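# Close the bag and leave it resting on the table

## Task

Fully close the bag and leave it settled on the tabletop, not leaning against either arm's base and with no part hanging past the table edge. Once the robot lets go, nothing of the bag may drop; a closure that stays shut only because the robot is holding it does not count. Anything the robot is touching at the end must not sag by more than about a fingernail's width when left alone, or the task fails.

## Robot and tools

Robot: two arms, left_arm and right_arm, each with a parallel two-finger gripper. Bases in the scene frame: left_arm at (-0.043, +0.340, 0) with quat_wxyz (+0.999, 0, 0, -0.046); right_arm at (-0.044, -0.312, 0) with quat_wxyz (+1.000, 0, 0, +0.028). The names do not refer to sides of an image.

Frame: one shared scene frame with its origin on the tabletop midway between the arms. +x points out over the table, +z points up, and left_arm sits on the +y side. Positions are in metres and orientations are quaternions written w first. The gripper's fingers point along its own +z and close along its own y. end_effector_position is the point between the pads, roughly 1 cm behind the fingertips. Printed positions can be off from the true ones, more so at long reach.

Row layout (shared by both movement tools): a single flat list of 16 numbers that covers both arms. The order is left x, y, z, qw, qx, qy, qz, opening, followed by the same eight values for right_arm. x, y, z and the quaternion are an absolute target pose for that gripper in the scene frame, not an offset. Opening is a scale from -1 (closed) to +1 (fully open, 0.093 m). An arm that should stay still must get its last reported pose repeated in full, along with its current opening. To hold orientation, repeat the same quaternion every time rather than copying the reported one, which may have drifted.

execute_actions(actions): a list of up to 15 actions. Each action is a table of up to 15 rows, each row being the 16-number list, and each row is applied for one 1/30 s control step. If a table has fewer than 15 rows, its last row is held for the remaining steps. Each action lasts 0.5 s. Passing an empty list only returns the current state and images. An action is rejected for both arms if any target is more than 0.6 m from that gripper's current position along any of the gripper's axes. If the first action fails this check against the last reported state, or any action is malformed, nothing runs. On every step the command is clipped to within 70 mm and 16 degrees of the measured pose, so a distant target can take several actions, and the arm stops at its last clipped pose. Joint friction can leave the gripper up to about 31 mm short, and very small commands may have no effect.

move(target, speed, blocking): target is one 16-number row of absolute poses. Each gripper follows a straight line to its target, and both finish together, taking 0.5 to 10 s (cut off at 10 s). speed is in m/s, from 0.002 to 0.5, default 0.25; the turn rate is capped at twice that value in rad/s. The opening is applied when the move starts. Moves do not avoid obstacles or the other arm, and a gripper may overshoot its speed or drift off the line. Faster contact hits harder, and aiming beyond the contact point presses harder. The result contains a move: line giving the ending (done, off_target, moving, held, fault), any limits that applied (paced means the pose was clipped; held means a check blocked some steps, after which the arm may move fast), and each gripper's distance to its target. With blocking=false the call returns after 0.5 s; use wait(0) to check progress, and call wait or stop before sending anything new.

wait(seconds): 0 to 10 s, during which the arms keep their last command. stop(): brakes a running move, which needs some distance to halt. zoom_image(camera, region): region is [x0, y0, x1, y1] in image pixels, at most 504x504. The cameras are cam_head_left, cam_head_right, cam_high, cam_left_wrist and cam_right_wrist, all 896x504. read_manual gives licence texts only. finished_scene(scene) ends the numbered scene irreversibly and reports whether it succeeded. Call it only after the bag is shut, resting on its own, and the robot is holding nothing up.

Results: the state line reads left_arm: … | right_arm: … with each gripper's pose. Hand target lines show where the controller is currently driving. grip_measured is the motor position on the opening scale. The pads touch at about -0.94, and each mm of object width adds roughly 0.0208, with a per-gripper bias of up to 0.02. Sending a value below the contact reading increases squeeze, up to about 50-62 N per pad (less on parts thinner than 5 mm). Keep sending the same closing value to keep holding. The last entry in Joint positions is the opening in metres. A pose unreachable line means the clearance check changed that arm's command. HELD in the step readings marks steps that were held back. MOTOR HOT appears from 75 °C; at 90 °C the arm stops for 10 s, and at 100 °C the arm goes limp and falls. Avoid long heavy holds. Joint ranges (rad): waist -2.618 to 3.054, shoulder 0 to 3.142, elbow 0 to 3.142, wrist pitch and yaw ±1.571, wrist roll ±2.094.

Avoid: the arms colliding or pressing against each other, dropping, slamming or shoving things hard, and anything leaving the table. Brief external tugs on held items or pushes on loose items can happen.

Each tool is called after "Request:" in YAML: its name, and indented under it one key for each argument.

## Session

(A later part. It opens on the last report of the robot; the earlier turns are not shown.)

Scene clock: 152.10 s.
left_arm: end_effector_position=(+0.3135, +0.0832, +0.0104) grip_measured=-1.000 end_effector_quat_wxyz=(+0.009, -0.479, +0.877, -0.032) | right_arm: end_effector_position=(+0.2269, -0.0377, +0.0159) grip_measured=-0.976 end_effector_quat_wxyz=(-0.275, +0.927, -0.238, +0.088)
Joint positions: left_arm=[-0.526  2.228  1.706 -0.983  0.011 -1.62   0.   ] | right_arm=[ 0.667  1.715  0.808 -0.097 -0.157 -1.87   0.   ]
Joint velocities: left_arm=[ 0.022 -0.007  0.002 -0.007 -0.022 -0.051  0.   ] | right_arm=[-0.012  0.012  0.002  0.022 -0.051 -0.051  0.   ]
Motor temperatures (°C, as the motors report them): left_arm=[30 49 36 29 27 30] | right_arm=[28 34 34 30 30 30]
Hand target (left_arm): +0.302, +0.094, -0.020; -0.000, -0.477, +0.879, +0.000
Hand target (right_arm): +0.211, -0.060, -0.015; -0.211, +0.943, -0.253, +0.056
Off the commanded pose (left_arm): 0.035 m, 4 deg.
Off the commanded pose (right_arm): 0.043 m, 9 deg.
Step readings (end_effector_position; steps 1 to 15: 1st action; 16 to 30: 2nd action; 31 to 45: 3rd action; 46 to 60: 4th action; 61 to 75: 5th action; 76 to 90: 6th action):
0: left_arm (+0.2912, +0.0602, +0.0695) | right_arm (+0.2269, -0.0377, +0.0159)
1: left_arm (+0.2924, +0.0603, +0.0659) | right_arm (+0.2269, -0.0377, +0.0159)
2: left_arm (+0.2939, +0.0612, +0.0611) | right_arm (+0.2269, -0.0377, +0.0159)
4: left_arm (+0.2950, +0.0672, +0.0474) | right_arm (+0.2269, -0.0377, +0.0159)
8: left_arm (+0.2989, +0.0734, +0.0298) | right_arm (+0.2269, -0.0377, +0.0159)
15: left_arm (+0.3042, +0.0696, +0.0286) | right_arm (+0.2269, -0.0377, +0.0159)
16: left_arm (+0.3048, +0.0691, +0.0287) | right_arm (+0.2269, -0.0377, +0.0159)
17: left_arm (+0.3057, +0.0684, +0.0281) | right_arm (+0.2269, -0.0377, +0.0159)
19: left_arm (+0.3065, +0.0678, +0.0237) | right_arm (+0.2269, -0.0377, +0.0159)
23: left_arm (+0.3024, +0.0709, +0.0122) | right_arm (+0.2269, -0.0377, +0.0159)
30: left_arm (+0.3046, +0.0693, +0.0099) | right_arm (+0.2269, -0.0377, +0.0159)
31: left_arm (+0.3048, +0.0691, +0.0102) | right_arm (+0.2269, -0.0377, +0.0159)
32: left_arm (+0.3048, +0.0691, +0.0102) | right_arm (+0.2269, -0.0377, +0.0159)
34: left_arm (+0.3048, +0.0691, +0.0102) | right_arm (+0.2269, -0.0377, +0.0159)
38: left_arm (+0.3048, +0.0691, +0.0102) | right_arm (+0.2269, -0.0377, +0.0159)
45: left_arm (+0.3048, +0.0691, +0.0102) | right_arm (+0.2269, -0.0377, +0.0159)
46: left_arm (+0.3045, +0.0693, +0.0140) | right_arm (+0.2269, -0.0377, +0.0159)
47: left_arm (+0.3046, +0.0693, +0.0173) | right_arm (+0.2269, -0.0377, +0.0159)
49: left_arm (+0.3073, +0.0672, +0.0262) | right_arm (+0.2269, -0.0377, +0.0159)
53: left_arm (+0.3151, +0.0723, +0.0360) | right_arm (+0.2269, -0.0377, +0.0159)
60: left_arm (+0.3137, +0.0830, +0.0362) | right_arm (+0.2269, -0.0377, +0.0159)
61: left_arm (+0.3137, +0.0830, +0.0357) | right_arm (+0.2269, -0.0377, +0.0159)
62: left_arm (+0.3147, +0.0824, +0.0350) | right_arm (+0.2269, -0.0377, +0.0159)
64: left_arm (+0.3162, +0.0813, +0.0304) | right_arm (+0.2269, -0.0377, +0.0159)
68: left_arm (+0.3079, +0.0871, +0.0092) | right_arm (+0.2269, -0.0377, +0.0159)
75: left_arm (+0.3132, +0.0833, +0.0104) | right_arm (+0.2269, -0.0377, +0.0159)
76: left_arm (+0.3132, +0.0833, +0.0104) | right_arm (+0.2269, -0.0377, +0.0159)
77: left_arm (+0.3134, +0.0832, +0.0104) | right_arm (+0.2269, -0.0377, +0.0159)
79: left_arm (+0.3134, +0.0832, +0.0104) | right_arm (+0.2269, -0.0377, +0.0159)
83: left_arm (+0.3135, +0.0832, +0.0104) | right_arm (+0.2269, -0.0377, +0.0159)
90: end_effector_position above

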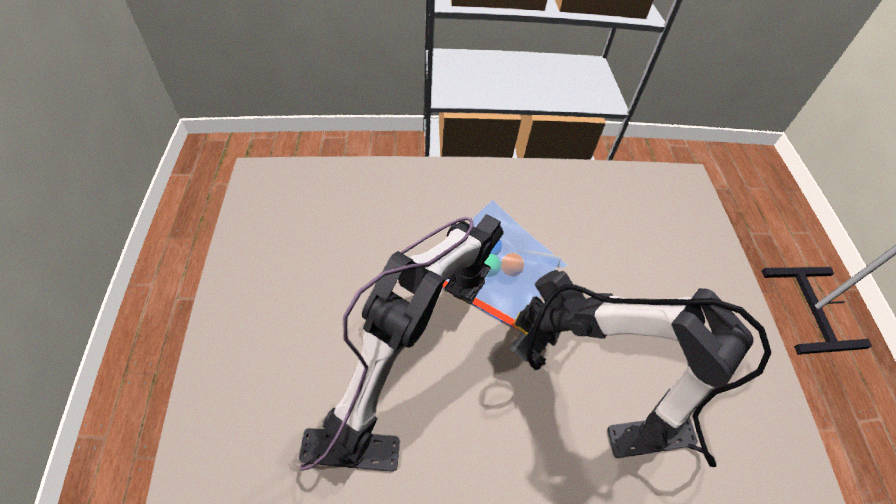

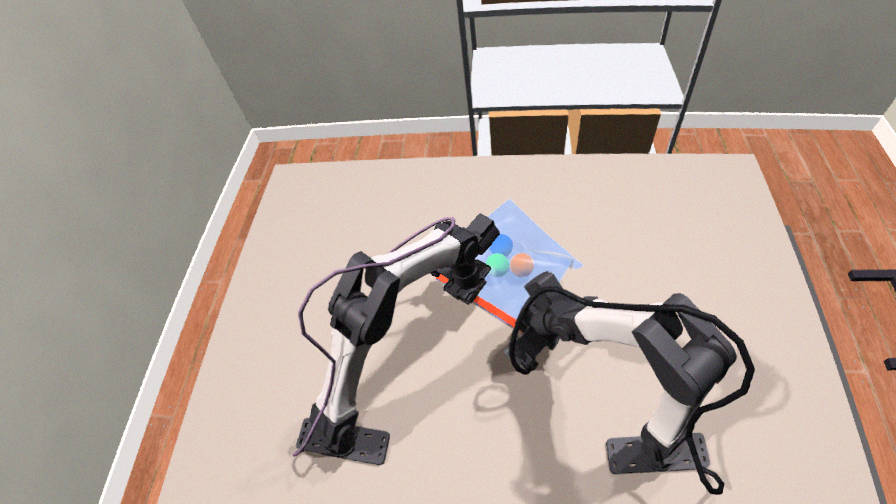

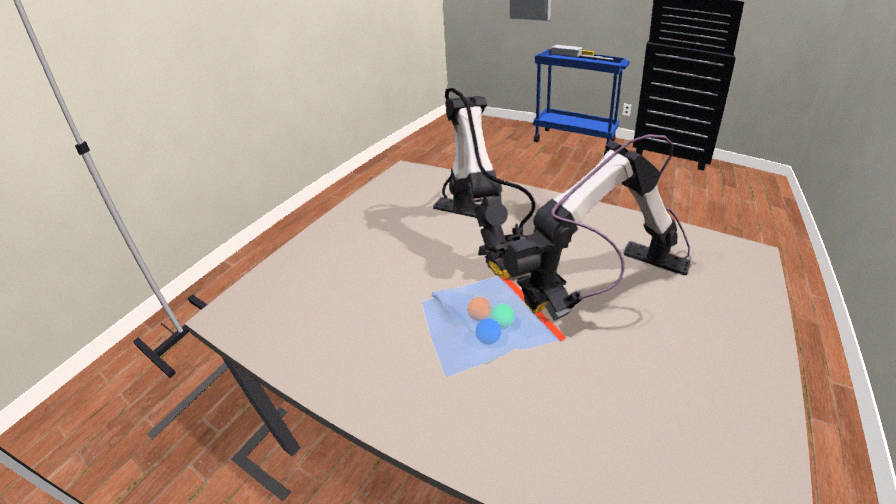

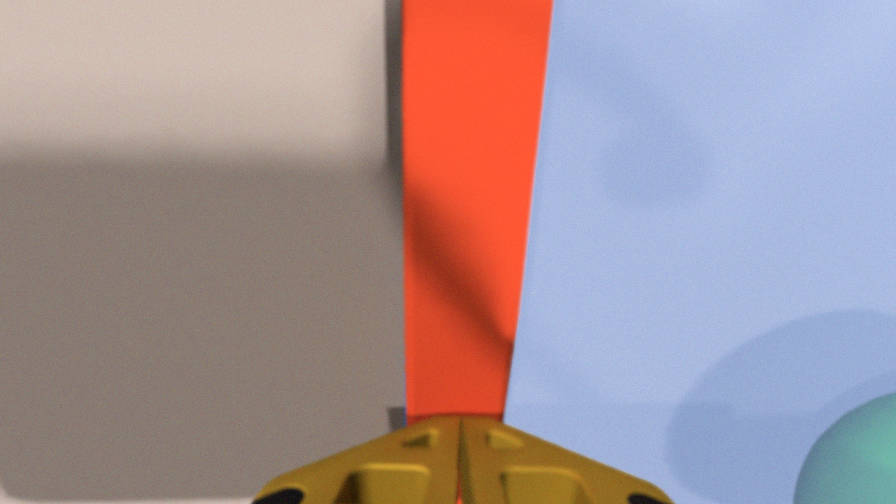

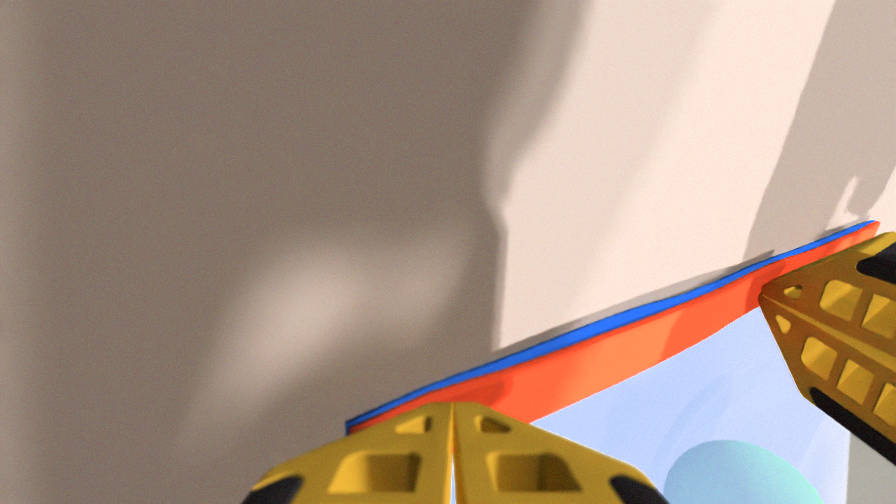

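Request:
execute_actions:
  actions:
    - [[0.3114,0.085,0.028,0,-0.4772,0.8788,0,-1, 0.212,-0.059,-0.018,0.209,-0.943,0.253,-0.056,-1],[0.3114,0.085,0.028,0,-0.4772,0.8788,0,-1, 0.212,-0.059,-0.018,0.209,-0.943,0.253,-0.056,-1],[0.3114,0.085,0.028,0,-0.4772,0.8788,0,-1, 0.212,-0.059,-0.018,0.209,-0.943,0.253,-0.056,-1],[0.3114,0.085,0.028,0,-0.4772,0.8788,0,-1, 0.212,-0.059,-0.018,0.209,-0.943,0.253,-0.056,-1],[0.3228,0.0987,0.028,0,-0.4772,0.8788,0,-1, 0.212,-0.059,-0.018,0.209,-0.943,0.253,-0.056,-1]]
    - [[0.3228,0.0987,0.014,0,-0.4772,0.8788,0,-1, 0.212,-0.059,-0.018,0.209,-0.943,0.253,-0.056,-1],[0.3228,0.0987,0.009,0,-0.4772,0.8788,0,-1, 0.212,-0.059,-0.018,0.209,-0.943,0.253,-0.056,-1],[0.3220,0.0992,0.004,0,-0.4772,0.8788,0,-1, 0.212,-0.059,-0.018,0.209,-0.943,0.253,-0.056,-1],[0.3203,0.1004,-0.001,0,-0.4772,0.8788,0,-1, 0.212,-0.059,-0.018,0.209,-0.943,0.253,-0.056,-1],[0.3187,0.1015,-0.006,0,-0.4772,0.8788,0,-1, 0.212,-0.059,-0.018,0.209,-0.943,0.253,-0.056,-1],[0.3166,0.1030,-0.011,0,-0.4772,0.8788,0,-1, 0.212,-0.059,-0.018,0.209,-0.943,0.253,-0.056,-1],[0.3146,0.1044,-0.016,0,-0.4772,0.8788,0,-1, 0.212,-0.059,-0.018,0.209,-0.943,0.253,-0.056,-1],[0.3130,0.1056,-0.022,0,-0.4772,0.8788,0,-1, 0.212,-0.059,-0.018,0.209,-0.943,0.253,-0.056,-1]]
    - [[0.3130,0.1056,-0.022,0,-0.4772,0.8788,0,-1, 0.212,-0.059,-0.018,0.209,-0.943,0.253,-0.056,-1]]
    - [[0.3205,0.098,0.028,0,-0.4772,0.8788,0,-1, 0.212,-0.059,-0.018,0.209,-0.943,0.253,-0.056,-1],[0.3205,0.098,0.028,0,-0.4772,0.8788,0,-1, 0.212,-0.059,-0.018,0.209,-0.943,0.253,-0.056,-1],[0.3205,0.098,0.028,0,-0.4772,0.8788,0,-1, 0.212,-0.059,-0.018,0.209,-0.943,0.253,-0.056,-1],[0.3205,0.098,0.028,0,-0.4772,0.8788,0,-1, 0.212,-0.059,-0.018,0.209,-0.943,0.253,-0.056,-1],[0.3320,0.1118,0.028,0,-0.4772,0.8788,0,-1, 0.212,-0.059,-0.018,0.209,-0.943,0.253,-0.056,-1]]
    - [[0.3320,0.1118,0.014,0,-0.4772,0.8788,0,-1, 0.212,-0.059,-0.018,0.209,-0.943,0.253,-0.056,-1],[0.3320,0.1118,0.009,0,-0.4772,0.8788,0,-1, 0.212,-0.059,-0.018,0.209,-0.943,0.253,-0.056,-1],[0.3312,0.1123,0.004,0,-0.4772,0.8788,0,-1, 0.212,-0.059,-0.018,0.209,-0.943,0.253,-0.056,-1],[0.3295,0.1135,-0.001,0,-0.4772,0.8788,0,-1, 0.212,-0.059,-0.018,0.209,-0.943,0.253,-0.056,-1],[0.3279,0.1146,-0.006,0,-0.4772,0.8788,0,-1, 0.212,-0.059,-0.018,0.209,-0.943,0.253,-0.056,-1],[0.3258,0.1161,-0.011,0,-0.4772,0.8788,0,-1, 0.212,-0.059,-0.018,0.209,-0.943,0.253,-0.056,-1],[0.3238,0.1175,-0.016,0,-0.4772,0.8788,0,-1, 0.212,-0.059,-0.018,0.209,-0.943,0.253,-0.056,-1],[0.3222,0.1187,-0.022,0,-0.4772,0.8788,0,-1, 0.212,-0.059,-0.018,0.209,-0.943,0.253,-0.056,-1]]
    - [[0.3222,0.1187,-0.022,0,-0.4772,0.8788,0,-1, 0.212,-0.059,-0.018,0.209,-0.943,0.253,-0.056,-1]]
    - [[0.3297,0.111,0.028,0,-0.4772,0.8788,0,-1, 0.212,-0.059,-0.018,0.209,-0.943,0.253,-0.056,-1],[0.3297,0.111,0.028,0,-0.4772,0.8788,0,-1, 0.212,-0.059,-0.018,0.209,-0.943,0.253,-0.056,-1],[0.3297,0.111,0.028,0,-0.4772,0.8788,0,-1, 0.212,-0.059,-0.018,0.209,-0.943,0.253,-0.056,-1],[0.3297,0.111,0.028,0,-0.4772,0.8788,0,-1, 0.212,-0.059,-0.018,0.209,-0.943,0.253,-0.056,-1],[0.3412,0.1250,0.028,0,-0.4772,0.8788,0,-1, 0.212,-0.059,-0.018,0.209,-0.943,0.253,-0.056,-1]]
    - [[0.3412,0.1250,0.014,0,-0.4772,0.8788,0,-1, 0.212,-0.059,-0.018,0.209,-0.943,0.253,-0.056,-1],[0.3412,0.1250,0.009,0,-0.4772,0.8788,0,-1, 0.212,-0.059,-0.018,0.209,-0.943,0.253,-0.056,-1],[0.3404,0.1255,0.004,0,-0.4772,0.8788,0,-1, 0.212,-0.059,-0.018,0.209,-0.943,0.253,-0.056,-1],[0.3387,0.1267,-0.001,0,-0.4772,0.8788,0,-1, 0.212,-0.059,-0.018,0.209,-0.943,0.253,-0.056,-1],[0.3371,0.1278,-0.006,0,-0.4772,0.8788,0,-1, 0.212,-0.059,-0.018,0.209,-0.943,0.253,-0.056,-1],[0.3350,0.1293,-0.011,0,-0.4772,0.8788,0,-1, 0.212,-0.059,-0.018,0.209,-0.943,0.253,-0.056,-1],[0.3330,0.1307,-0.016,0,-0.4772,0.8788,0,-1, 0.212,-0.059,-0.018,0.209,-0.943,0.253,-0.056,-1],[0.3314,0.1319,-0.022,0,-0.4772,0.8788,0,-1, 0.212,-0.059,-0.018,0.209,-0.943,0.253,-0.056,-1]]
    - [[0.3314,0.1319,-0.022,0,-0.4772,0.8788,0,-1, 0.212,-0.059,-0.018,0.209,-0.943,0.253,-0.056,-1]]

Scene clock: 163.13 s.
left_arm: end_effector_position=(+0.3425, +0.1219, +0.0106) grip_measured=-1.000 end_effector_quat_wxyz=(+0.014, -0.478, +0.878, -0.032) | right_arm: end_effector_position=(+0.2269, -0.0377, +0.0159) grip_measured=-0.976 end_effector_quat_wxyz=(-0.275, +0.927, -0.238, +0.088)
Joint positions: left_arm=[-0.417  2.238  1.724 -0.986  0.011 -1.508  0.   ] | right_arm=[ 0.667  1.715  0.808 -0.097 -0.157 -1.87   0.   ]
Joint velocities: left_arm=[-0.002 -0.002  0.007 -0.081 -0.051 -0.037  0.   ] | right_arm=[0.002 0.012 0.002 0.081 0.081 0.007 0.   ]
Motor temperatures (°C, as the motors report them): left_arm=[30 48 35 30 27 30] | right_arm=[28 34 34 30 30 30]
Hand target (left_arm): +0.330, +0.133, -0.020; -0.001, -0.477, +0.879, +0.000
Hand target (right_arm): +0.211, -0.060, -0.015; -0.211, +0.943, -0.253, +0.056
Off the commanded pose (left_arm): 0.036 m, 4 deg.
Off the commanded pose (right_arm): 0.043 m, 9 deg.
Step readings (end_effector_position; steps 1 to 15: 1st action; 16 to 30: 2nd action; 31 to 45: 3rd action; 46 to 60: 4th action; 61 to 75: 5th action; 76 to 90: 6th action; 91 to 105: 7th action; 106 to 120: 8th action; 121 to 135: 9th action):
0: left_arm (+0.3135, +0.0832, +0.0104) | right_arm (+0.2269, -0.0377, +0.0159)
1: left_arm (+0.3132, +0.0834, +0.0138) | right_arm (+0.2269, -0.0377, +0.0159)
2: left_arm (+0.3135, +0.0831, +0.0170) | right_arm (+0.2269, -0.0377, +0.0159)
4: left_arm (+0.3167, +0.0809, +0.0254) | right_arm (+0.2269, -0.0377, +0.0159)
8: left_arm (+0.3246, +0.0859, +0.0354) | right_arm (+0.2269, -0.0377, +0.0159)
15: left_arm (+0.3229, +0.0963, +0.0337) | right_arm (+0.2269, -0.0377, +0.0159)
16: left_arm (+0.3228, +0.0964, +0.0329) | right_arm (+0.2269, -0.0377, +0.0159)
17: left_arm (+0.3234, +0.0959, +0.0317) | right_arm (+0.2269, -0.0377, +0.0159)
19: left_arm (+0.3249, +0.0950, +0.0274) | right_arm (+0.2269, -0.0377, +0.0159)
23: left_arm (+0.3182, +0.0991, +0.0096) | right_arm (+0.2269, -0.0377, +0.0159)
30: left_arm (+0.3236, +0.0958, +0.0106) | right_arm (+0.2269, -0.0377, +0.0159)
31: left_arm (+0.3236, +0.0958, +0.0106) | right_arm (+0.2269, -0.0377, +0.0159)
32: left_arm (+0.3237, +0.0957, +0.0106) | right_arm (+0.2269, -0.0377, +0.0159)
34: left_arm (+0.3237, +0.0957, +0.0106) | right_arm (+0.2269, -0.0377, +0.0159)
38: left_arm (+0.3237, +0.0957, +0.0106) | right_arm (+0.2269, -0.0377, +0.0159)
45: left_arm (+0.3237, +0.0957, +0.0106) | right_arm (+0.2269, -0.0377, +0.0159)
46: left_arm (+0.3232, +0.0960, +0.0138) | right_arm (+0.2269, -0.0377, +0.0159)
47: left_arm (+0.3235, +0.0958, +0.0170) | right_arm (+0.2269, -0.0377, +0.0159)
49: left_arm (+0.3263, +0.0940, +0.0253) | right_arm (+0.2269, -0.0377, +0.0159)
53: left_arm (+0.3342, +0.0990, +0.0361) | right_arm (+0.2269, -0.0377, +0.0159)
60: left_arm (+0.3322, +0.1092, +0.0338) | right_arm (+0.2269, -0.0377, +0.0159)
61: left_arm (+0.3320, +0.1093, +0.0327) | right_arm (+0.2269, -0.0377, +0.0159)
62: left_arm (+0.3326, +0.1089, +0.0314) | right_arm (+0.2269, -0.0377, +0.0159)
64: left_arm (+0.3340, +0.1081, +0.0270) | right_arm (+0.2269, -0.0377, +0.0159)
68: left_arm (+0.3277, +0.1115, +0.0099) | right_arm (+0.2269, -0.0377, +0.0159)
75: left_arm (+0.3328, +0.1086, +0.0105) | right_arm (+0.2269, -0.0377, +0.0159)
76: left_arm (+0.3329, +0.1086, +0.0105) | right_arm (+0.2269, -0.0377, +0.0159)
77: left_arm (+0.3330, +0.1085, +0.0105) | right_arm (+0.2269, -0.0377, +0.0159)
79: left_arm (+0.3330, +0.1085, +0.0105) | right_arm (+0.2269, -0.0377, +0.0159)
83: left_arm (+0.3330, +0.1085, +0.0105) | right_arm (+0.2269, -0.0377, +0.0159)
90: left_arm (+0.3330, +0.1085, +0.0105) | right_arm (+0.2269, -0.0377, +0.0159)
91: left_arm (+0.3326, +0.1087, +0.0138) | right_arm (+0.2269, -0.0377, +0.0159)
92: left_arm (+0.3328, +0.1086, +0.0171) | right_arm (+0.2269, -0.0377, +0.0159)
94: left_arm (+0.3357, +0.1069, +0.0253) | right_arm (+0.2269, -0.0377, +0.0159)
98: left_arm (+0.3440, +0.1121, +0.0369) | right_arm (+0.2269, -0.0377, +0.0159)
105: left_arm (+0.3420, +0.1224, +0.0342) | right_arm (+0.2269, -0.0377, +0.0159)
106: left_arm (+0.3417, +0.1225, +0.0328) | right_arm (+0.2269, -0.0377, +0.0159)
107: left_arm (+0.3423, +0.1222, +0.0313) | right_arm (+0.2269, -0.0377, +0.0159)
109: left_arm (+0.3435, +0.1215, +0.0268) | right_arm (+0.2269, -0.0377, +0.0159)
113: left_arm (+0.3374, +0.1246, +0.0103) | right_arm (+0.2269, -0.0377, +0.0159)
120: left_arm (+0.3424, +0.1220, +0.0105) | right_arm (+0.2269, -0.0377, +0.0159)
121: left_arm (+0.3425, +0.1219, +0.0106) | right_arm (+0.2269, -0.0377, +0.0159)
122: left_arm (+0.3425, +0.1219, +0.0106) | right_arm (+0.2269, -0.0377, +0.0159)
124: left_arm (+0.3425, +0.1219, +0.0106) | right_arm (+0.2269, -0.0377, +0.0159)
128: left_arm (+0.3425, +0.1219, +0.0106) | right_arm (+0.2269, -0.0377, +0.0159)
135: end_effector_position above

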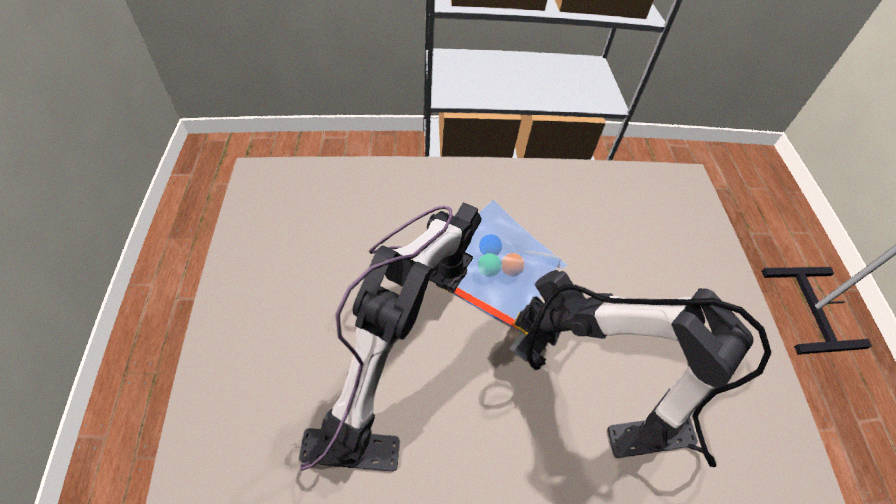

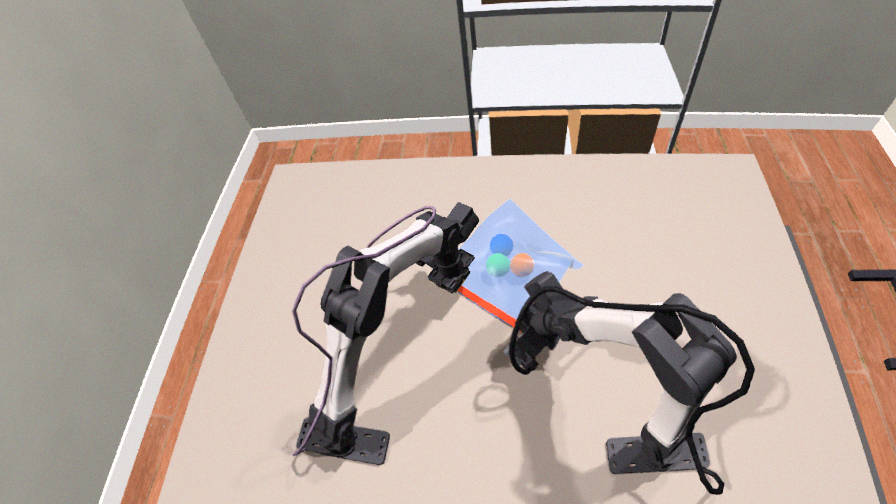

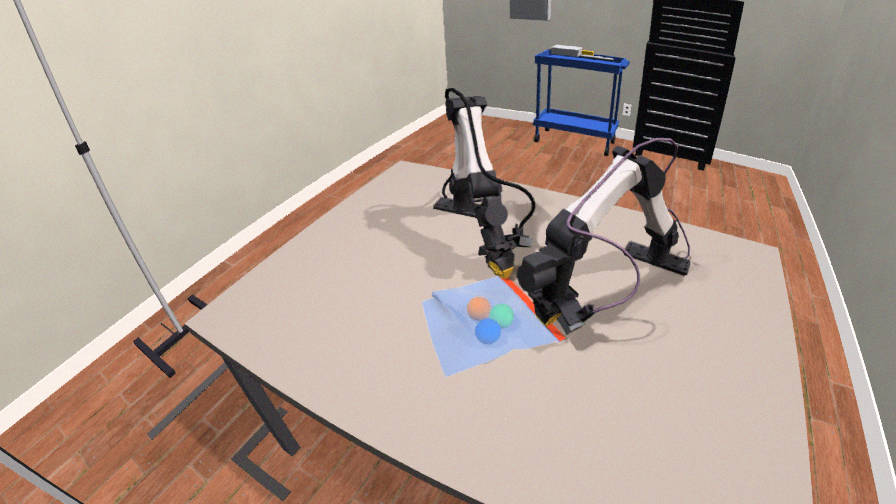

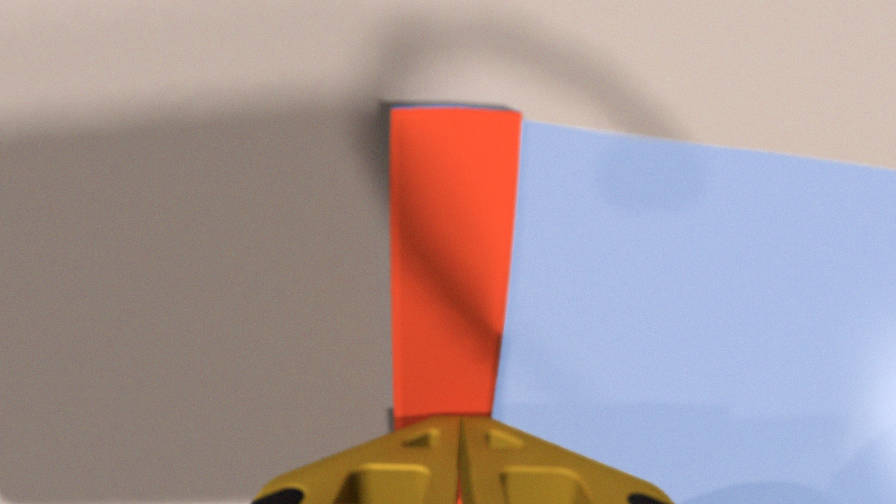

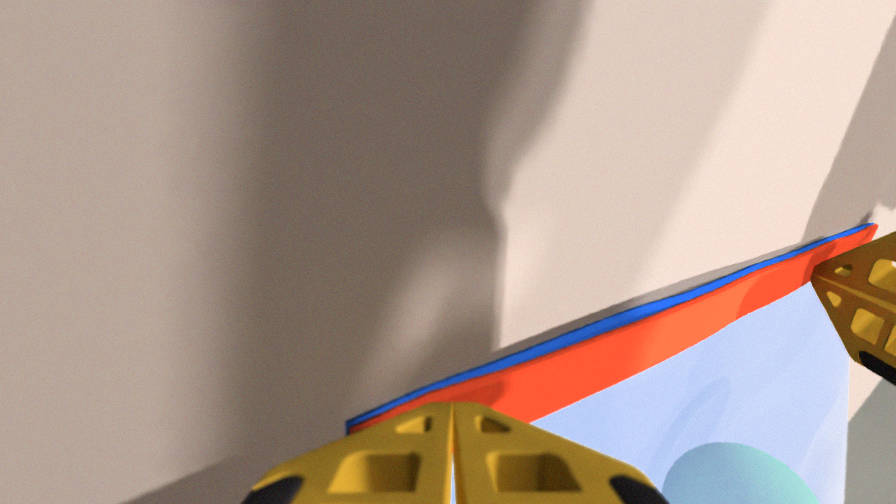

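Request:
execute_actions:
  actions:
    - [[0.3400,0.1235,0.028,0,-0.4772,0.8788,0,-1, 0.212,-0.059,-0.018,0.209,-0.943,0.253,-0.056,-1],[0.3400,0.1235,0.028,0,-0.4772,0.8788,0,-1, 0.212,-0.059,-0.018,0.209,-0.943,0.253,-0.056,-1],[0.3400,0.1235,0.028,0,-0.4772,0.8788,0,-1, 0.212,-0.059,-0.018,0.209,-0.943,0.253,-0.056,-1],[0.3400,0.1235,0.028,0,-0.4772,0.8788,0,-1, 0.212,-0.059,-0.018,0.209,-0.943,0.253,-0.056,-1],[0.3487,0.1410,0.028,0,-0.4772,0.8788,0,-1, 0.212,-0.059,-0.018,0.209,-0.943,0.253,-0.056,-1]]
    - [[0.3487,0.1410,0.014,0,-0.4772,0.8788,0,-1, 0.212,-0.059,-0.018,0.209,-0.943,0.253,-0.056,-1],[0.3487,0.1410,0.009,0,-0.4772,0.8788,0,-1, 0.212,-0.059,-0.018,0.209,-0.943,0.253,-0.056,-1],[0.3479,0.1415,0.004,0,-0.4772,0.8788,0,-1, 0.212,-0.059,-0.018,0.209,-0.943,0.253,-0.056,-1],[0.3462,0.1427,-0.001,0,-0.4772,0.8788,0,-1, 0.212,-0.059,-0.018,0.209,-0.943,0.253,-0.056,-1],[0.3446,0.1438,-0.006,0,-0.4772,0.8788,0,-1, 0.212,-0.059,-0.018,0.209,-0.943,0.253,-0.056,-1],[0.3425,0.1453,-0.011,0,-0.4772,0.8788,0,-1, 0.212,-0.059,-0.018,0.209,-0.943,0.253,-0.056,-1],[0.3405,0.1467,-0.016,0,-0.4772,0.8788,0,-1, 0.212,-0.059,-0.018,0.209,-0.943,0.253,-0.056,-1],[0.3389,0.1479,-0.022,0,-0.4772,0.8788,0,-1, 0.212,-0.059,-0.018,0.209,-0.943,0.253,-0.056,-1]]
    - [[0.3389,0.1479,-0.022,0,-0.4772,0.8788,0,-1, 0.212,-0.059,-0.018,0.209,-0.943,0.253,-0.056,-1]]
    - [[0.3475,0.139,0.028,0,-0.4772,0.8788,0,-1, 0.212,-0.059,-0.018,0.209,-0.943,0.253,-0.056,-1],[0.3475,0.139,0.028,0,-0.4772,0.8788,0,-1, 0.212,-0.059,-0.018,0.209,-0.943,0.253,-0.056,-1],[0.3475,0.139,0.028,0,-0.4772,0.8788,0,-1, 0.212,-0.059,-0.018,0.209,-0.943,0.253,-0.056,-1],[0.3475,0.139,0.028,0,-0.4772,0.8788,0,-1, 0.212,-0.059,-0.018,0.209,-0.943,0.253,-0.056,-1],[0.3588,0.1552,0.028,0,-0.4772,0.8788,0,-1, 0.212,-0.059,-0.018,0.209,-0.943,0.253,-0.056,-1]]
    - [[0.3588,0.1552,0.014,0,-0.4772,0.8788,0,-1, 0.212,-0.059,-0.018,0.209,-0.943,0.253,-0.056,-1],[0.3588,0.1552,0.009,0,-0.4772,0.8788,0,-1, 0.212,-0.059,-0.018,0.209,-0.943,0.253,-0.056,-1],[0.3580,0.1557,0.004,0,-0.4772,0.8788,0,-1, 0.212,-0.059,-0.018,0.209,-0.943,0.253,-0.056,-1],[0.3563,0.1569,-0.001,0,-0.4772,0.8788,0,-1, 0.212,-0.059,-0.018,0.209,-0.943,0.253,-0.056,-1],[0.3547,0.1580,-0.006,0,-0.4772,0.8788,0,-1, 0.212,-0.059,-0.018,0.209,-0.943,0.253,-0.056,-1],[0.3526,0.1595,-0.011,0,-0.4772,0.8788,0,-1, 0.212,-0.059,-0.018,0.209,-0.943,0.253,-0.056,-1],[0.3506,0.1609,-0.016,0,-0.4772,0.8788,0,-1, 0.212,-0.059,-0.018,0.209,-0.943,0.253,-0.056,-1],[0.3490,0.1621,-0.022,0,-0.4772,0.8788,0,-1, 0.212,-0.059,-0.018,0.209,-0.943,0.253,-0.056,-1]]
    - [[0.3490,0.1621,-0.022,0,-0.4772,0.8788,0,-1, 0.212,-0.059,-0.018,0.209,-0.943,0.253,-0.056,-1]]
    - [[0.3576,0.1532,0.028,0,-0.4772,0.8788,0,-1, 0.212,-0.059,-0.018,0.209,-0.943,0.253,-0.056,-1],[0.3576,0.1532,0.028,0,-0.4772,0.8788,0,-1, 0.212,-0.059,-0.018,0.209,-0.943,0.253,-0.056,-1],[0.3576,0.1532,0.028,0,-0.4772,0.8788,0,-1, 0.212,-0.059,-0.018,0.209,-0.943,0.253,-0.056,-1],[0.3576,0.1532,0.028,0,-0.4772,0.8788,0,-1, 0.212,-0.059,-0.018,0.209,-0.943,0.253,-0.056,-1],[0.3688,0.1693,0.028,0,-0.4772,0.8788,0,-1, 0.212,-0.059,-0.018,0.209,-0.943,0.253,-0.056,-1]]
    - [[0.3688,0.1693,0.014,0,-0.4772,0.8788,0,-1, 0.212,-0.059,-0.018,0.209,-0.943,0.253,-0.056,-1],[0.3688,0.1693,0.009,0,-0.4772,0.8788,0,-1, 0.212,-0.059,-0.018,0.209,-0.943,0.253,-0.056,-1],[0.3680,0.1698,0.004,0,-0.4772,0.8788,0,-1, 0.212,-0.059,-0.018,0.209,-0.943,0.253,-0.056,-1],[0.3663,0.1710,-0.001,0,-0.4772,0.8788,0,-1, 0.212,-0.059,-0.018,0.209,-0.943,0.253,-0.056,-1],[0.3647,0.1721,-0.006,0,-0.4772,0.8788,0,-1, 0.212,-0.059,-0.018,0.209,-0.943,0.253,-0.056,-1],[0.3626,0.1736,-0.011,0,-0.4772,0.8788,0,-1, 0.212,-0.059,-0.018,0.209,-0.943,0.253,-0.056,-1],[0.3606,0.1750,-0.016,0,-0.4772,0.8788,0,-1, 0.212,-0.059,-0.018,0.209,-0.943,0.253,-0.056,-1],[0.3590,0.1762,-0.022,0,-0.4772,0.8788,0,-1, 0.212,-0.059,-0.018,0.209,-0.943,0.253,-0.056,-1]]
    - [[0.3590,0.1762,-0.022,0,-0.4772,0.8788,0,-1, 0.212,-0.059,-0.018,0.209,-0.943,0.253,-0.056,-1]]

Scene clock: 174.63 s.
left_arm: end_effector_position=(+0.3705, +0.1667, +0.0102) grip_measured=-1.000 end_effector_quat_wxyz=(+0.018, -0.477, +0.878, -0.030) | right_arm: end_effector_position=(+0.2269, -0.0377, +0.0159) grip_measured=-0.976 end_effector_quat_wxyz=(-0.275, +0.927, -0.238, +0.088)
Joint positions: left_arm=[-0.299  2.261  1.76  -1.     0.01  -1.387  0.   ] | right_arm=[ 0.667  1.715  0.808 -0.097 -0.157 -1.87   0.   ]
Joint velocities: left_arm=[-0.007 -0.007 -0.002  0.007 -0.022 -0.022  0.   ] | right_arm=[ 0.017 -0.002 -0.012  0.051  0.022 -0.11   0.   ]
Motor temperatures (°C, as the motors report them): left_arm=[30 48 35 30 27 30] | right_arm=[28 34 34 30 30 30]
Hand target (left_arm): +0.357, +0.177, -0.020; -0.001, -0.477, +0.879, +0.000
Hand target (right_arm): +0.211, -0.060, -0.015; -0.211, +0.943, -0.253, +0.056
Off the commanded pose (left_arm): 0.035 m, 4 deg.
Off the commanded pose (right_arm): 0.043 m, 9 deg.
Step readings (end_effector_position; steps 1 to 15: 1st action; 16 to 30: 2nd action; 31 to 45: 3rd action; 46 to 60: 4th action; 61 to 75: 5th action; 76 to 90: 6th action; 91 to 105: 7th action; 106 to 120: 8th action; 121 to 135: 9th action):
0: left_arm (+0.3425, +0.1219, +0.0106) | right_arm (+0.2269, -0.0377, +0.0159)
1: left_arm (+0.3422, +0.1221, +0.0140) | right_arm (+0.2269, -0.0377, +0.0159)
2: left_arm (+0.3426, +0.1219, +0.0171) | right_arm (+0.2269, -0.0377, +0.0159)
4: left_arm (+0.3463, +0.1198, +0.0255) | right_arm (+0.2269, -0.0377, +0.0159)
8: left_arm (+0.3520, +0.1276, +0.0330) | right_arm (+0.2269, -0.0377, +0.0159)
15: left_arm (+0.3491, +0.1391, +0.0328) | right_arm (+0.2269, -0.0377, +0.0159)
16: left_arm (+0.3491, +0.1391, +0.0328) | right_arm (+0.2269, -0.0377, +0.0159)
17: left_arm (+0.3498, +0.1387, +0.0325) | right_arm (+0.2269, -0.0377, +0.0159)
19: left_arm (+0.3517, +0.1377, +0.0289) | right_arm (+0.2269, -0.0377, +0.0159)
23: left_arm (+0.3437, +0.1415, +0.0092) | right_arm (+0.2269, -0.0377, +0.0159)
30: left_arm (+0.3493, +0.1388, +0.0105) | right_arm (+0.2269, -0.0377, +0.0159)
31: left_arm (+0.3494, +0.1388, +0.0105) | right_arm (+0.2269, -0.0377, +0.0159)
32: left_arm (+0.3494, +0.1387, +0.0105) | right_arm (+0.2269, -0.0377, +0.0159)
34: left_arm (+0.3495, +0.1387, +0.0105) | right_arm (+0.2269, -0.0377, +0.0159)
38: left_arm (+0.3495, +0.1387, +0.0105) | right_arm (+0.2269, -0.0377, +0.0159)
45: left_arm (+0.3495, +0.1387, +0.0105) | right_arm (+0.2269, -0.0377, +0.0159)
46: left_arm (+0.3492, +0.1389, +0.0139) | right_arm (+0.2269, -0.0377, +0.0159)
47: left_arm (+0.3497, +0.1386, +0.0171) | right_arm (+0.2269, -0.0377, +0.0159)
49: left_arm (+0.3539, +0.1365, +0.0255) | right_arm (+0.2269, -0.0377, +0.0159)
53: left_arm (+0.3629, +0.1421, +0.0383) | right_arm (+0.2269, -0.0377, +0.0159)
60: left_arm (+0.3601, +0.1526, +0.0341) | right_arm (+0.2269, -0.0377, +0.0159)
61: left_arm (+0.3599, +0.1527, +0.0326) | right_arm (+0.2269, -0.0377, +0.0159)
62: left_arm (+0.3604, +0.1525, +0.0312) | right_arm (+0.2269, -0.0377, +0.0159)
64: left_arm (+0.3616, +0.1519, +0.0267) | right_arm (+0.2269, -0.0377, +0.0159)
68: left_arm (+0.3552, +0.1547, +0.0106) | right_arm (+0.2269, -0.0377, +0.0159)
75: left_arm (+0.3603, +0.1525, +0.0106) | right_arm (+0.2269, -0.0377, +0.0159)
76: left_arm (+0.3604, +0.1524, +0.0107) | right_arm (+0.2269, -0.0377, +0.0159)
77: left_arm (+0.3606, +0.1523, +0.0107) | right_arm (+0.2269, -0.0377, +0.0159)
79: left_arm (+0.3606, +0.1523, +0.0107) | right_arm (+0.2269, -0.0377, +0.0159)
83: left_arm (+0.3606, +0.1523, +0.0107) | right_arm (+0.2269, -0.0377, +0.0159)
90: left_arm (+0.3606, +0.1523, +0.0107) | right_arm (+0.2269, -0.0377, +0.0159)
91: left_arm (+0.3601, +0.1526, +0.0138) | right_arm (+0.2269, -0.0377, +0.0159)
92: left_arm (+0.3605, +0.1524, +0.0171) | right_arm (+0.2269, -0.0377, +0.0159)
94: left_arm (+0.3644, +0.1506, +0.0256) | right_arm (+0.2269, -0.0377, +0.0159)
98: left_arm (+0.3735, +0.1564, +0.0383) | right_arm (+0.2269, -0.0377, +0.0159)
105: left_arm (+0.3703, +0.1668, +0.0337) | right_arm (+0.2269, -0.0377, +0.0159)
106: left_arm (+0.3701, +0.1669, +0.0324) | right_arm (+0.2269, -0.0377, +0.0159)
107: left_arm (+0.3707, +0.1666, +0.0311) | right_arm (+0.2269, -0.0377, +0.0159)
109: left_arm (+0.3719, +0.1661, +0.0268) | right_arm (+0.2269, -0.0377, +0.0159)
113: left_arm (+0.3654, +0.1686, +0.0108) | right_arm (+0.2269, -0.0377, +0.0159)
120: left_arm (+0.3703, +0.1667, +0.0102) | right_arm (+0.2269, -0.0377, +0.0159)
121: left_arm (+0.3703, +0.1667, +0.0102) | right_arm (+0.2269, -0.0377, +0.0159)
122: left_arm (+0.3705, +0.1667, +0.0102) | right_arm (+0.2269, -0.0377, +0.0159)
124: left_arm (+0.3705, +0.1667, +0.0102) | right_arm (+0.2269, -0.0377, +0.0159)
128: left_arm (+0.3705, +0.1667, +0.0102) | right_arm (+0.2269, -0.0377, +0.0159)
135: end_effector_position above

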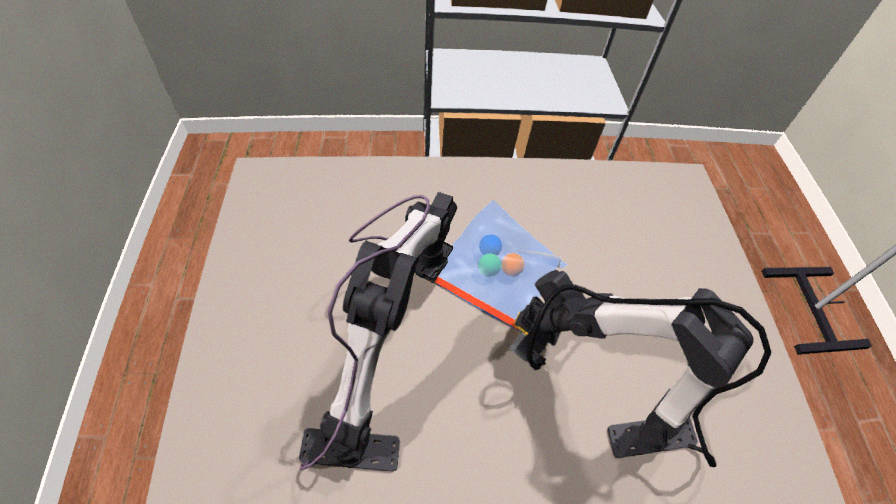

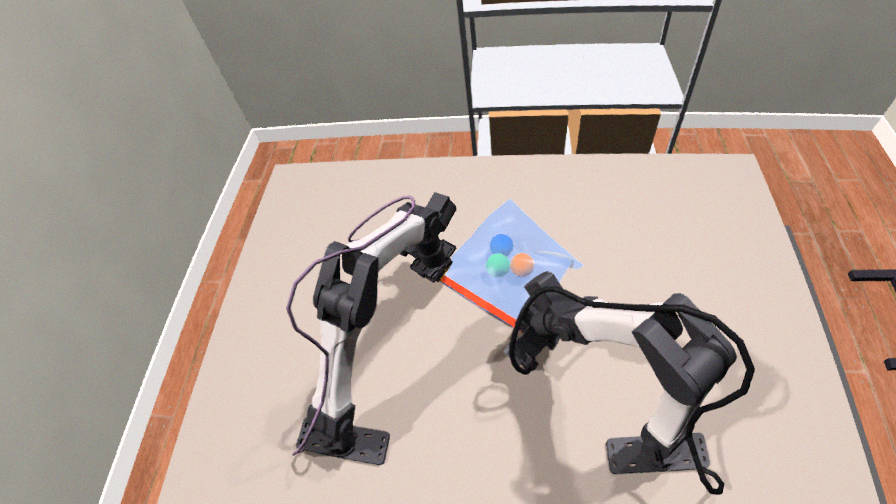

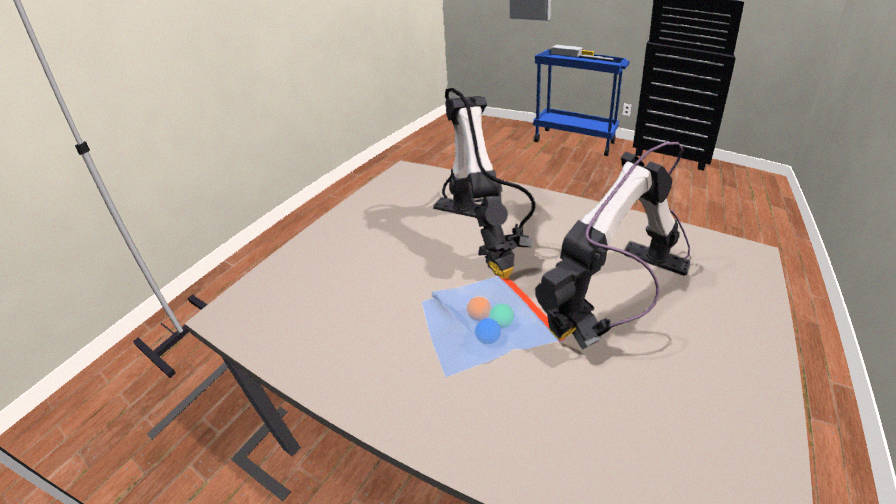

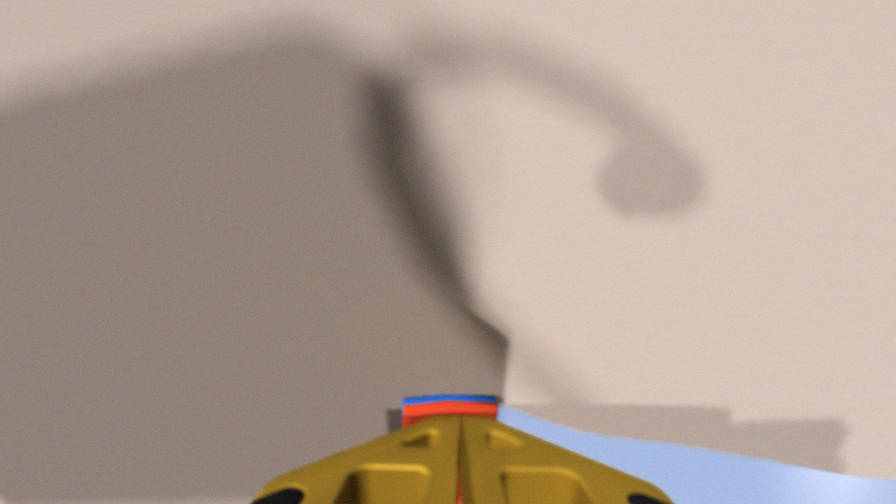

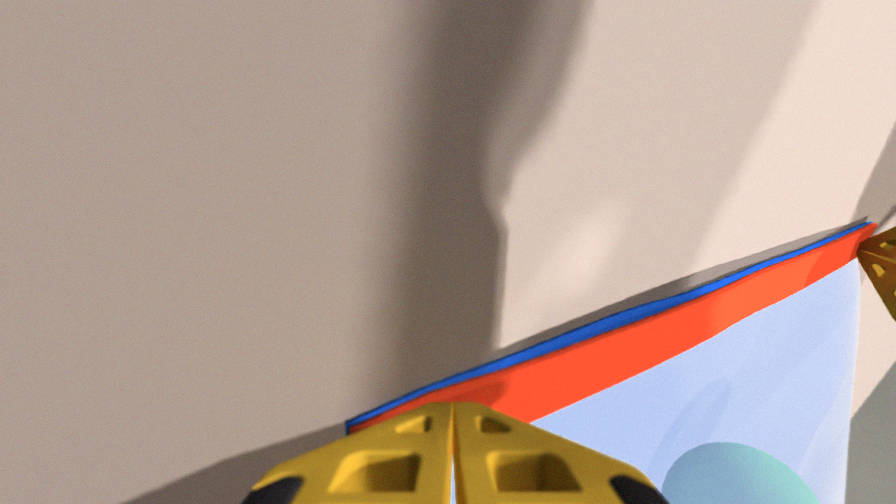

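Request:
execute_actions:
  actions:
    - [[0.368,0.168,0.032,0,-0.4772,0.8788,0,-1, 0.224,-0.042,0.045,0.209,-0.943,0.253,-0.056,-1]]
    - [[0.330,0.111,0.032,0,-0.4772,0.8788,0,-1, 0.185,-0.10,0.055,0.209,-0.943,0.253,-0.056,-1]]
    - [[0.2927,0.0559,0.030,0,-0.4772,0.8788,0,-1, 0.135,-0.169,0.055,0.209,-0.943,0.253,-0.056,-1]]
    - [[0.2927,0.0559,0.028,0,-0.4772,0.8788,0,-1, 0.135,-0.169,0.055,0.209,-0.943,0.253,-0.056,-1]]

Scene clock: 183.37 s.
left_arm: end_effector_position=(+0.2957, +0.0519, +0.0371) grip_measured=-1.000 end_effector_quat_wxyz=(+0.004, -0.473, +0.881, -0.011) | right_arm: end_effector_position=(+0.1400, -0.1666, +0.0549) grip_measured=-0.976 end_effector_quat_wxyz=(-0.206, +0.943, -0.254, +0.059)
Joint positions: left_arm=[-0.611  2.268  1.883 -1.162  0.001 -1.688  0.   ] | right_arm=[ 0.467  1.105  0.572 -0.654 -0.205 -2.052  0.   ]
Joint velocities: left_arm=[-0.012  0.002  0.012  0.022 -0.007 -0.037  0.   ] | right_arm=[ 0.002 -0.002 -0.017 -0.007  0.095 -0.037  0.   ]
Motor temperatures (°C, as the motors report them): left_arm=[30 48 35 30 27 30] | right_arm=[28 34 34 30 30 30]
Hand target (left_arm): +0.293, +0.056, +0.028; -0.000, -0.477, +0.879, +0.000
Hand target (right_arm): +0.135, -0.169, +0.055; -0.209, +0.943, -0.253, +0.056
Off the commanded pose (left_arm): 0.010 m, 1 deg.
Off the commanded pose (right_arm): 0.006 m, 0 deg.
Step readings (end_effector_position; steps 1 to 15: 1st action; 16 to 30: 2nd action; 31 to 45: 3rd action; 46 to 60: 4th action):
0: left_arm (+0.3705, +0.1667, +0.0102) | right_arm (+0.2269, -0.0377, +0.0159)
1: left_arm (+0.3701, +0.1668, +0.0140) | right_arm (+0.2270, -0.0379, +0.0191)
2: left_arm (+0.3705, +0.1667, +0.0177) | right_arm (+0.2272, -0.0383, +0.0237)
4: left_arm (+0.3749, +0.1649, +0.0276) | right_arm (+0.2322, -0.0347, +0.0370)
8: left_arm (+0.3780, +0.1636, +0.0385) | right_arm (+0.2362, -0.0321, +0.0495)
15: left_arm (+0.3701, +0.1668, +0.0384) | right_arm (+0.2248, -0.0429, +0.0421)
16: left_arm (+0.3681, +0.1634, +0.0382) | right_arm (+0.2225, -0.0466, +0.0431)
17: left_arm (+0.3636, +0.1569, +0.0377) | right_arm (+0.2150, -0.0573, +0.0445)
19: left_arm (+0.3502, +0.1329, +0.0371) | right_arm (+0.2006, -0.0801, +0.0487)
23: left_arm (+0.3297, +0.0978, +0.0371) | right_arm (+0.1947, -0.0932, +0.0581)
30: left_arm (+0.3343, +0.1051, +0.0371) | right_arm (+0.1931, -0.0937, +0.0584)
31: left_arm (+0.3328, +0.1028, +0.0371) | right_arm (+0.1914, -0.0966, +0.0586)
32: left_arm (+0.3293, +0.0973, +0.0371) | right_arm (+0.1854, -0.1070, +0.0581)
34: left_arm (+0.3148, +0.0761, +0.0371) | right_arm (+0.1693, -0.1332, +0.0545)
38: left_arm (+0.2899, +0.0453, +0.0371) | right_arm (+0.1497, -0.1616, +0.0536)
45: left_arm (+0.2948, +0.0509, +0.0371) | right_arm (+0.1437, -0.1654, +0.0563)
46: left_arm (+0.2954, +0.0517, +0.0371) | right_arm (+0.1431, -0.1655, +0.0561)
47: left_arm (+0.2957, +0.0519, +0.0371) | right_arm (+0.1424, -0.1658, +0.0558)
49: left_arm (+0.2957, +0.0519, +0.0371) | right_arm (+0.1415, -0.1661, +0.0555)
53: left_arm (+0.2957, +0.0519, +0.0371) | right_arm (+0.1405, -0.1664, +0.0551)
60: end_effector_position above

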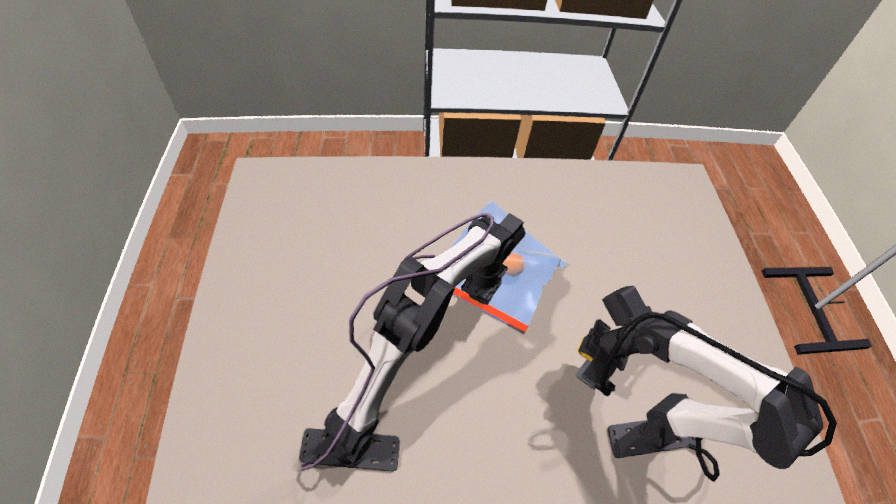

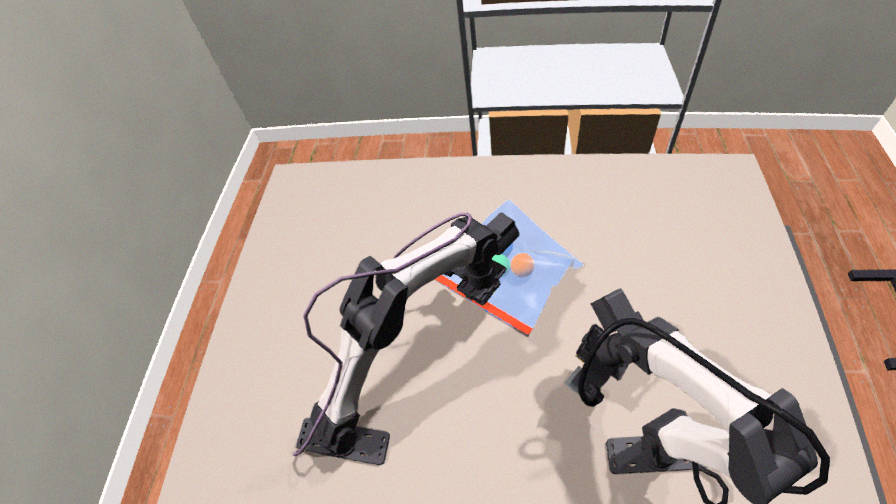

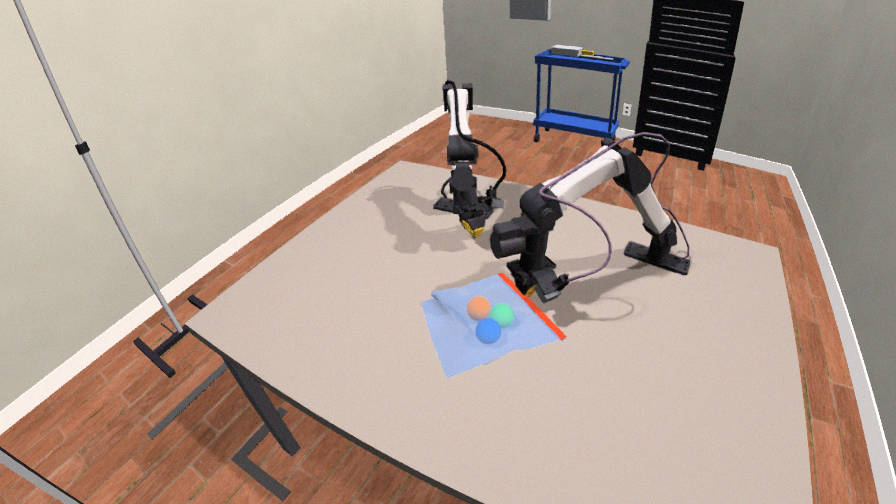

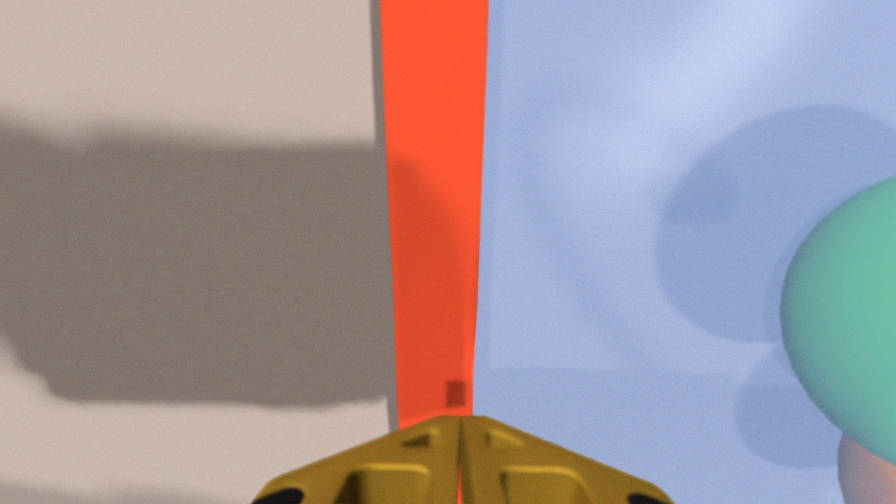

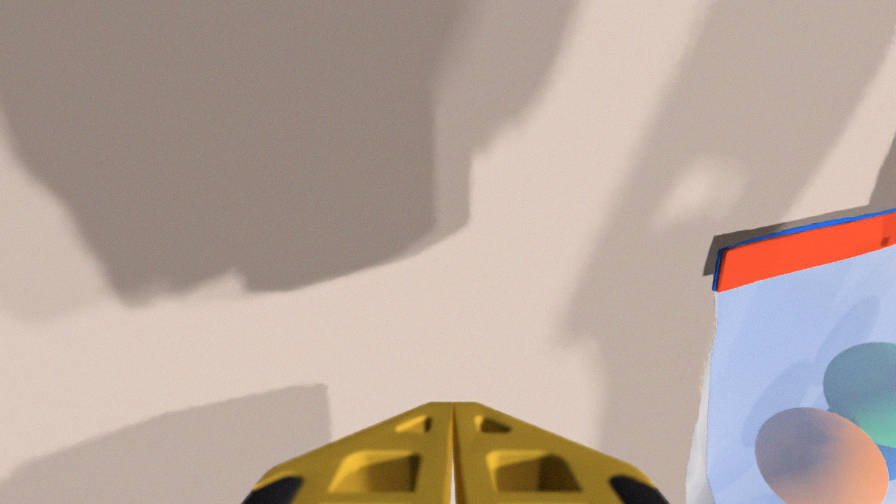

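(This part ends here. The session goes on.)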